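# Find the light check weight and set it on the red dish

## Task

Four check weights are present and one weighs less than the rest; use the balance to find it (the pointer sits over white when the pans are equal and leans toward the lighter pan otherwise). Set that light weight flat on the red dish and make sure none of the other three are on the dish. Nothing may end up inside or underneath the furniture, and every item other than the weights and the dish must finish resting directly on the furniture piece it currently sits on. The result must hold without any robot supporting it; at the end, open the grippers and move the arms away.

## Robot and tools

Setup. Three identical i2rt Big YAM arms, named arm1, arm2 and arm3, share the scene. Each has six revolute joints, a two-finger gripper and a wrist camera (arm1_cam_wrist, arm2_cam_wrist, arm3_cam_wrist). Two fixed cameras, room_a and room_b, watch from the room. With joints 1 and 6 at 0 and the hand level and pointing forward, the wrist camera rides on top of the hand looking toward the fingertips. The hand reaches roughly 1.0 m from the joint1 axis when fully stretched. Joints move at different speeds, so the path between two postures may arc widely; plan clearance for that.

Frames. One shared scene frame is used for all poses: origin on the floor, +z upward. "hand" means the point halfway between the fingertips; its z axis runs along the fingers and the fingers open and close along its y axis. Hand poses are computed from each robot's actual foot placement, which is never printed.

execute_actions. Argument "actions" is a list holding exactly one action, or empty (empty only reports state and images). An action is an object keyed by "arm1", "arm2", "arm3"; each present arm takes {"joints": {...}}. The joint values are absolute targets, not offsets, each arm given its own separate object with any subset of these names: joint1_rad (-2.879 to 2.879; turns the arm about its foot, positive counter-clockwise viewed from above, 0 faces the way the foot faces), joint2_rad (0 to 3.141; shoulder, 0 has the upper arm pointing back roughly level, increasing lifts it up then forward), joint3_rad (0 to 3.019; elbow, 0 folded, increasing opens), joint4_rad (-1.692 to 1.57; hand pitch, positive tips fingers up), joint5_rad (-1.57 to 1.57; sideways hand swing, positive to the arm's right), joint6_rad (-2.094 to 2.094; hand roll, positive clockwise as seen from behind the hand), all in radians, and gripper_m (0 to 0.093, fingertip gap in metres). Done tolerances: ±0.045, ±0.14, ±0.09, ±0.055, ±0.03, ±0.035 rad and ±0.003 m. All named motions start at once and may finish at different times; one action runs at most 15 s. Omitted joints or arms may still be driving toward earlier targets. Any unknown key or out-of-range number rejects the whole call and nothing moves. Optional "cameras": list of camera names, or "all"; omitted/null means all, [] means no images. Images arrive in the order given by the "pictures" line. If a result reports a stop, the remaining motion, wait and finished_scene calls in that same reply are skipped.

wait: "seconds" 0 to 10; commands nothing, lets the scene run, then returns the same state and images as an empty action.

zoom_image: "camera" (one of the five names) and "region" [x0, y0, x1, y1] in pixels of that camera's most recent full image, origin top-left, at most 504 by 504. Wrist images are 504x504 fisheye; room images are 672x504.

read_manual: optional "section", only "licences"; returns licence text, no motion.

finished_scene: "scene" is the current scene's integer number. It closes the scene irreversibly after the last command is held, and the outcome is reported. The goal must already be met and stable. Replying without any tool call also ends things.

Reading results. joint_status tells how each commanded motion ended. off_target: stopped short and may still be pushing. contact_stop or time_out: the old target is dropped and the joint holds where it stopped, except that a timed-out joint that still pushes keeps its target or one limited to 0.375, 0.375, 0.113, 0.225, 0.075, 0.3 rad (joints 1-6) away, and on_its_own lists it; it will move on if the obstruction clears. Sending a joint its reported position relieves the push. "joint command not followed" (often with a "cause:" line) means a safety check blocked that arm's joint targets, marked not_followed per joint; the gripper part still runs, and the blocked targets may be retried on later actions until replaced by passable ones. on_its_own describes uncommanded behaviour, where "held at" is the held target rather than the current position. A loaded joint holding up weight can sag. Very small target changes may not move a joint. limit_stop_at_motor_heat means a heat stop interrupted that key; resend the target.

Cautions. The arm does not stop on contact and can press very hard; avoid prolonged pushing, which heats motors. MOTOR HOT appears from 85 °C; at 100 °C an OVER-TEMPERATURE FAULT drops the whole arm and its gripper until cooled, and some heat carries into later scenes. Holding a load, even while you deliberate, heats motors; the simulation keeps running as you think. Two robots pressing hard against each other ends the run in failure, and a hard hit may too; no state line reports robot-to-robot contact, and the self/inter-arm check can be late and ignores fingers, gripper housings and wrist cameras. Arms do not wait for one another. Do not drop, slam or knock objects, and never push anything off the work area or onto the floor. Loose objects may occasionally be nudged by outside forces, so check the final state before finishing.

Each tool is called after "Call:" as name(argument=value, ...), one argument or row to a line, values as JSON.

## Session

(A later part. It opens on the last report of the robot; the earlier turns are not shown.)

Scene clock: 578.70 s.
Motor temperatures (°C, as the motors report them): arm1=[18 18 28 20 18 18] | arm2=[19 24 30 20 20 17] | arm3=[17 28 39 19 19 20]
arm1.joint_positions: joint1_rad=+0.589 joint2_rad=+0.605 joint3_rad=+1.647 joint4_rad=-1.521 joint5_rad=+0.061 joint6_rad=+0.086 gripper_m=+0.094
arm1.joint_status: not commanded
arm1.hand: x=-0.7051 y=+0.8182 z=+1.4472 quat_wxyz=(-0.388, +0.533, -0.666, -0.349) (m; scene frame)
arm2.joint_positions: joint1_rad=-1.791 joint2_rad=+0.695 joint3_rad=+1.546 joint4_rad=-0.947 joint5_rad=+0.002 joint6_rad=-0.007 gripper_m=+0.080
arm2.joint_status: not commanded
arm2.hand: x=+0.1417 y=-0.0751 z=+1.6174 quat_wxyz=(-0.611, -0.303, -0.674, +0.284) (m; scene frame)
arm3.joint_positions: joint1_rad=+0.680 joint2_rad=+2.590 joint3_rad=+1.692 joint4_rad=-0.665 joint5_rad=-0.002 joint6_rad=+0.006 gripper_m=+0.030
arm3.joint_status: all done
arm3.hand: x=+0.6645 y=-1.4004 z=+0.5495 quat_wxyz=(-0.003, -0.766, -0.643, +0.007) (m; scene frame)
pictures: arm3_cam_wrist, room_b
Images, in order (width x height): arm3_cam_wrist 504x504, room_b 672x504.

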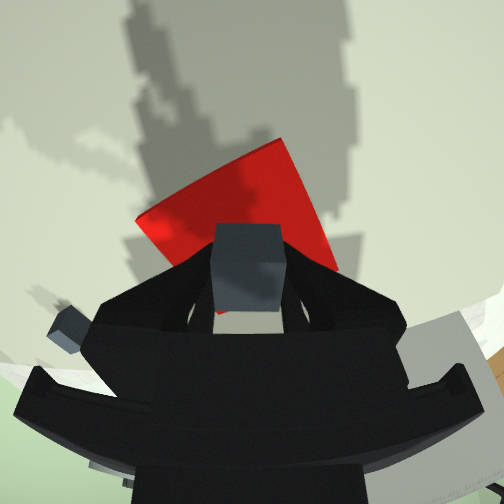

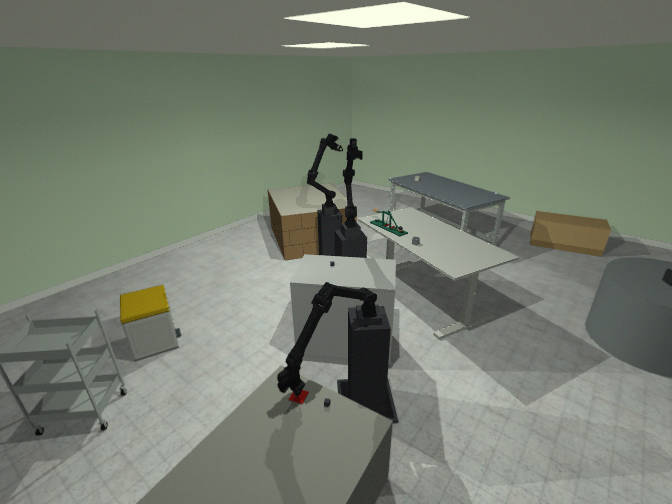

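Call:
execute_actions(
  actions=[
    {"arm3": {"joints": {"joint2_rad": 2.59, "joint3_rad": 1.655, "joint4_rad": -0.61}}},
  ],
  cameras=["arm3_cam_wrist", "room_b"],
)

Call:
zoom_image(
  camera="room_b",
  region=[270, 360, 330, 420],
)

Scene clock: 590.03 s.
Motor temperatures (°C, as the motors report them): arm1=[18 18 28 20 18 18] | arm2=[19 24 30 20 20 17] | arm3=[17 29 38 19 19 20]
arm1.joint_positions: joint1_rad=+0.589 joint2_rad=+0.605 joint3_rad=+1.647 joint4_rad=-1.521 joint5_rad=+0.061 joint6_rad=+0.086 gripper_m=+0.094
arm1.joint_status: not commanded
arm1.hand: x=-0.7051 y=+0.8182 z=+1.4472 quat_wxyz=(-0.388, +0.533, -0.666, -0.349) (m; scene frame)
arm2.joint_positions: joint1_rad=-1.791 joint2_rad=+0.695 joint3_rad=+1.546 joint4_rad=-0.947 joint5_rad=+0.002 joint6_rad=-0.007 gripper_m=+0.080
arm2.joint_status: not commanded
arm2.hand: x=+0.1417 y=-0.0751 z=+1.6174 quat_wxyz=(-0.611, -0.303, -0.674, +0.284) (m; scene frame)
arm3.joint_positions: joint1_rad=+0.680 joint2_rad=+2.591 joint3_rad=+1.653 joint4_rad=-0.627 joint5_rad=-0.002 joint6_rad=+0.006 gripper_m=+0.030
arm3.joint_status: all done
arm3.hand: x=+0.6664 y=-1.3885 z=+0.5402 quat_wxyz=(-0.002, -0.766, -0.643, +0.006) (m; scene frame)
pictures: arm3_cam_wrist, room_b
Images, in order (width x height): arm3_cam_wrist 504x504, room_b 672x504.

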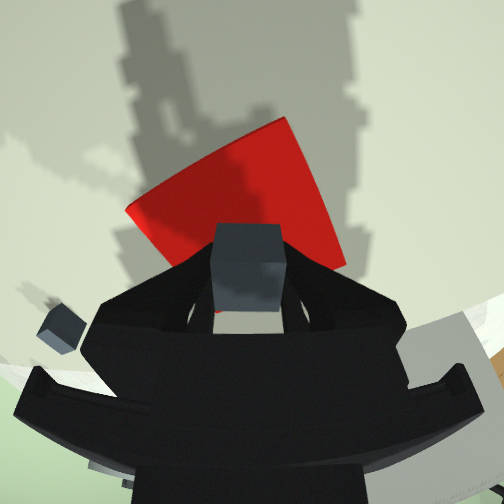

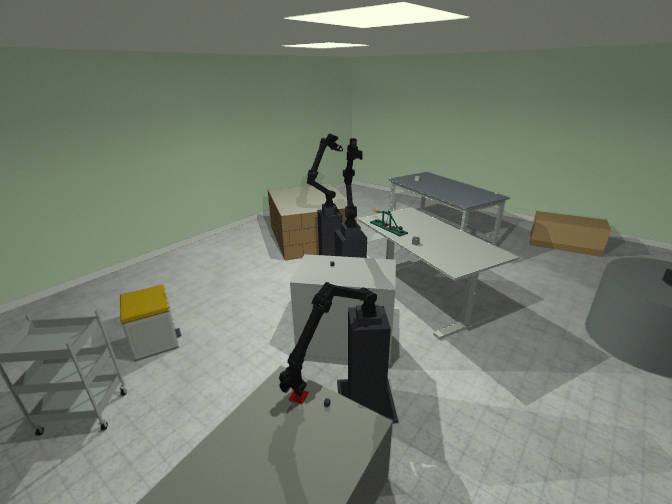

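Region (270, 360, 330, 420) of room_b's 672x504 image, scaled by 8.400, with more detail than that image has.

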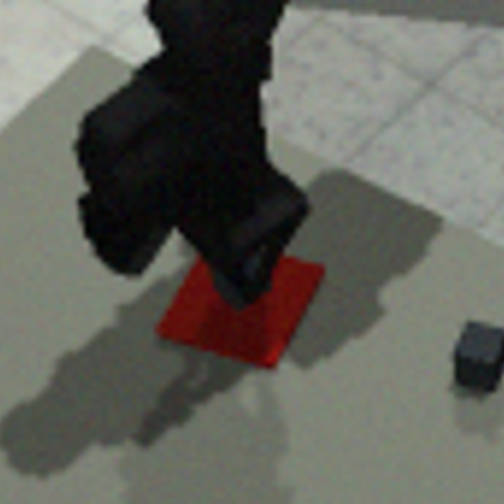

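Call:
execute_actions(
  actions=[
    {"arm3": {"joints": {"gripper_m": 0.07}}},
  ],
  cameras=["arm3_cam_wrist"],
)

Call:
execute_actions(
  actions=[
    {"arm3": {"joints": {"joint2_rad": 2.0}}},
  ],
)

Call:
zoom_image(
  camera="room_b",
  region=[270, 360, 340, 420],
)

Scene clock: 603.10 s.
Motor temperatures (°C, as the motors report them): arm1=[18 18 28 20 18 18] | arm2=[19 23 30 20 20 17] | arm3=[17 29 36 19 19 20]
arm1.joint_positions: joint1_rad=+0.589 joint2_rad=+0.605 joint3_rad=+1.647 joint4_rad=-1.521 joint5_rad=+0.061 joint6_rad=+0.086 gripper_m=+0.094
arm1.joint_status: not commanded
arm1.hand: x=-0.7051 y=+0.8182 z=+1.4472 quat_wxyz=(-0.388, +0.533, -0.666, -0.349) (m; scene frame)
arm2.joint_positions: joint1_rad=-1.791 joint2_rad=+0.695 joint3_rad=+1.546 joint4_rad=-0.947 joint5_rad=+0.002 joint6_rad=-0.007 gripper_m=+0.080
arm2.joint_status: not commanded
arm2.hand: x=+0.1417 y=-0.0751 z=+1.6174 quat_wxyz=(-0.611, -0.303, -0.674, +0.284) (m; scene frame)
arm3.joint_positions: joint1_rad=+0.680 joint2_rad=+2.591 joint3_rad=+1.653 joint4_rad=-0.627 joint5_rad=-0.002 joint6_rad=+0.006 gripper_m=+0.070
arm3.joint_status: all done
arm3.hand: x=+0.6664 y=-1.3885 z=+0.5402 quat_wxyz=(-0.002, -0.766, -0.643, +0.006) (m; scene frame)
pictures: arm3_cam_wrist
Images, in order (width x height): arm3_cam_wrist 504x504.

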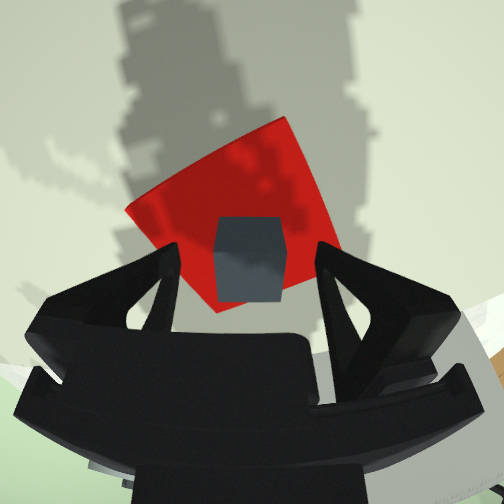

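Scene clock: 604.80 s.
Motor temperatures (°C, as the motors report them): arm1=[18 18 28 20 18 18] | arm2=[19 23 30 20 20 17] | arm3=[17 29 37 19 19 20]
arm1.joint_positions: joint1_rad=+0.589 joint2_rad=+0.605 joint3_rad=+1.647 joint4_rad=-1.521 joint5_rad=+0.061 joint6_rad=+0.086 gripper_m=+0.094
arm1.joint_status: not commanded
arm1.hand: x=-0.7051 y=+0.8182 z=+1.4472 quat_wxyz=(-0.388, +0.533, -0.666, -0.349) (m; scene frame)
arm2.joint_positions: joint1_rad=-1.791 joint2_rad=+0.695 joint3_rad=+1.546 joint4_rad=-0.947 joint5_rad=+0.002 joint6_rad=-0.007 gripper_m=+0.080
arm2.joint_status: not commanded
arm2.hand: x=+0.1417 y=-0.0751 z=+1.6174 quat_wxyz=(-0.611, -0.303, -0.674, +0.284) (m; scene frame)
arm3.joint_positions: joint1_rad=+0.680 joint2_rad=+2.011 joint3_rad=+1.650 joint4_rad=-0.619 joint5_rad=-0.002 joint6_rad=+0.006 gripper_m=+0.070
arm3.joint_status: all done
arm3.hand: x=+0.6473 y=-1.5159 z=+0.9287 quat_wxyz=(-0.189, -0.731, -0.616, +0.225) (m; scene frame)
pictures: arm1_cam_wrist, arm2_cam_wrist, arm3_cam_wrist, room_a, room_b
Images, in order (width x height): arm1_cam_wrist 504x504, arm2_cam_wrist 504x504, arm3_cam_wrist 504x504, room_a 672x504, room_b 672x504.

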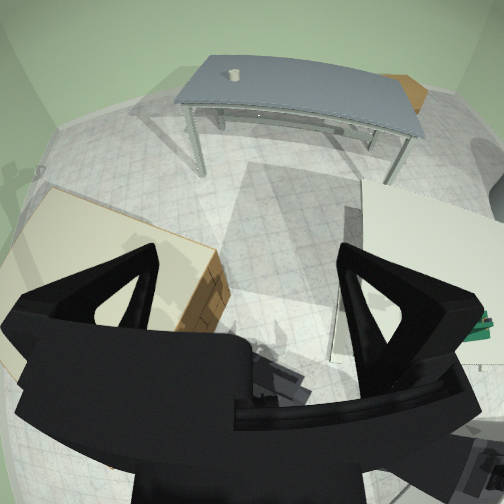

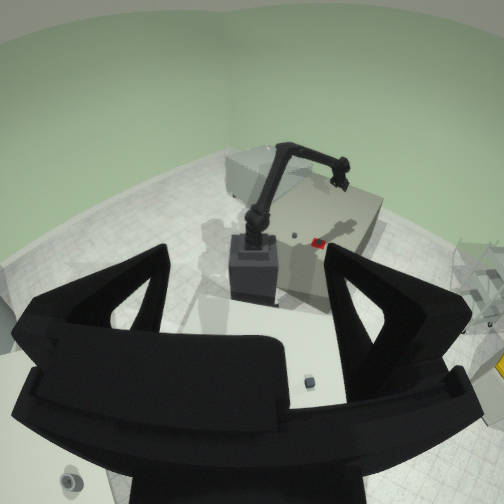

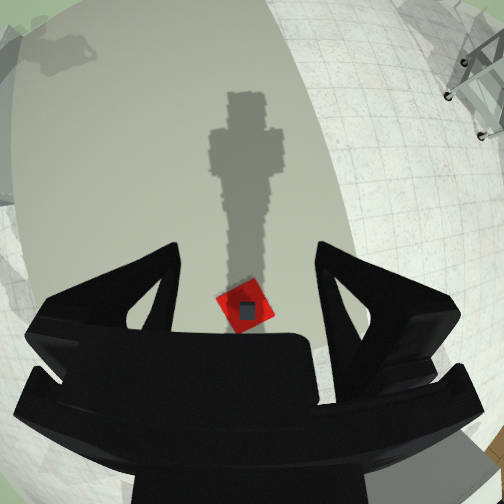

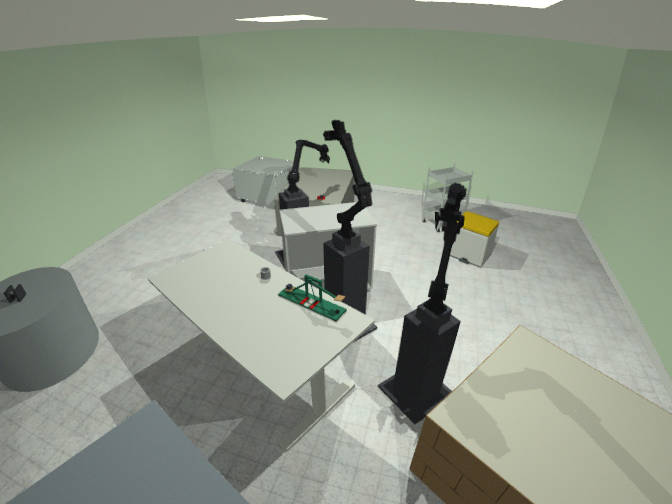

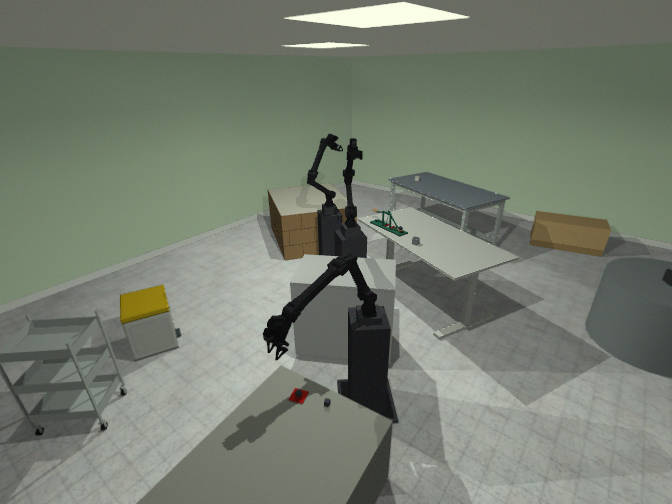

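Region (270, 360, 340, 420) of room_b's 672x504 image, scaled by 7.200, with more detail than that image has; it fills the top 432 rows of this view, and the rest is white.

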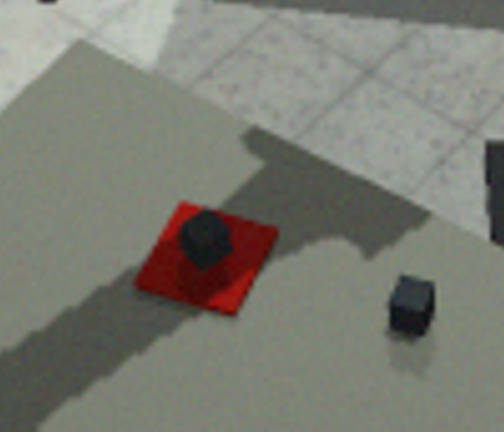

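The light weight is flat on the dish and the arms are clear.

Call:
finished_scene(
  scene=1,
)

The scene is finished: the task was done.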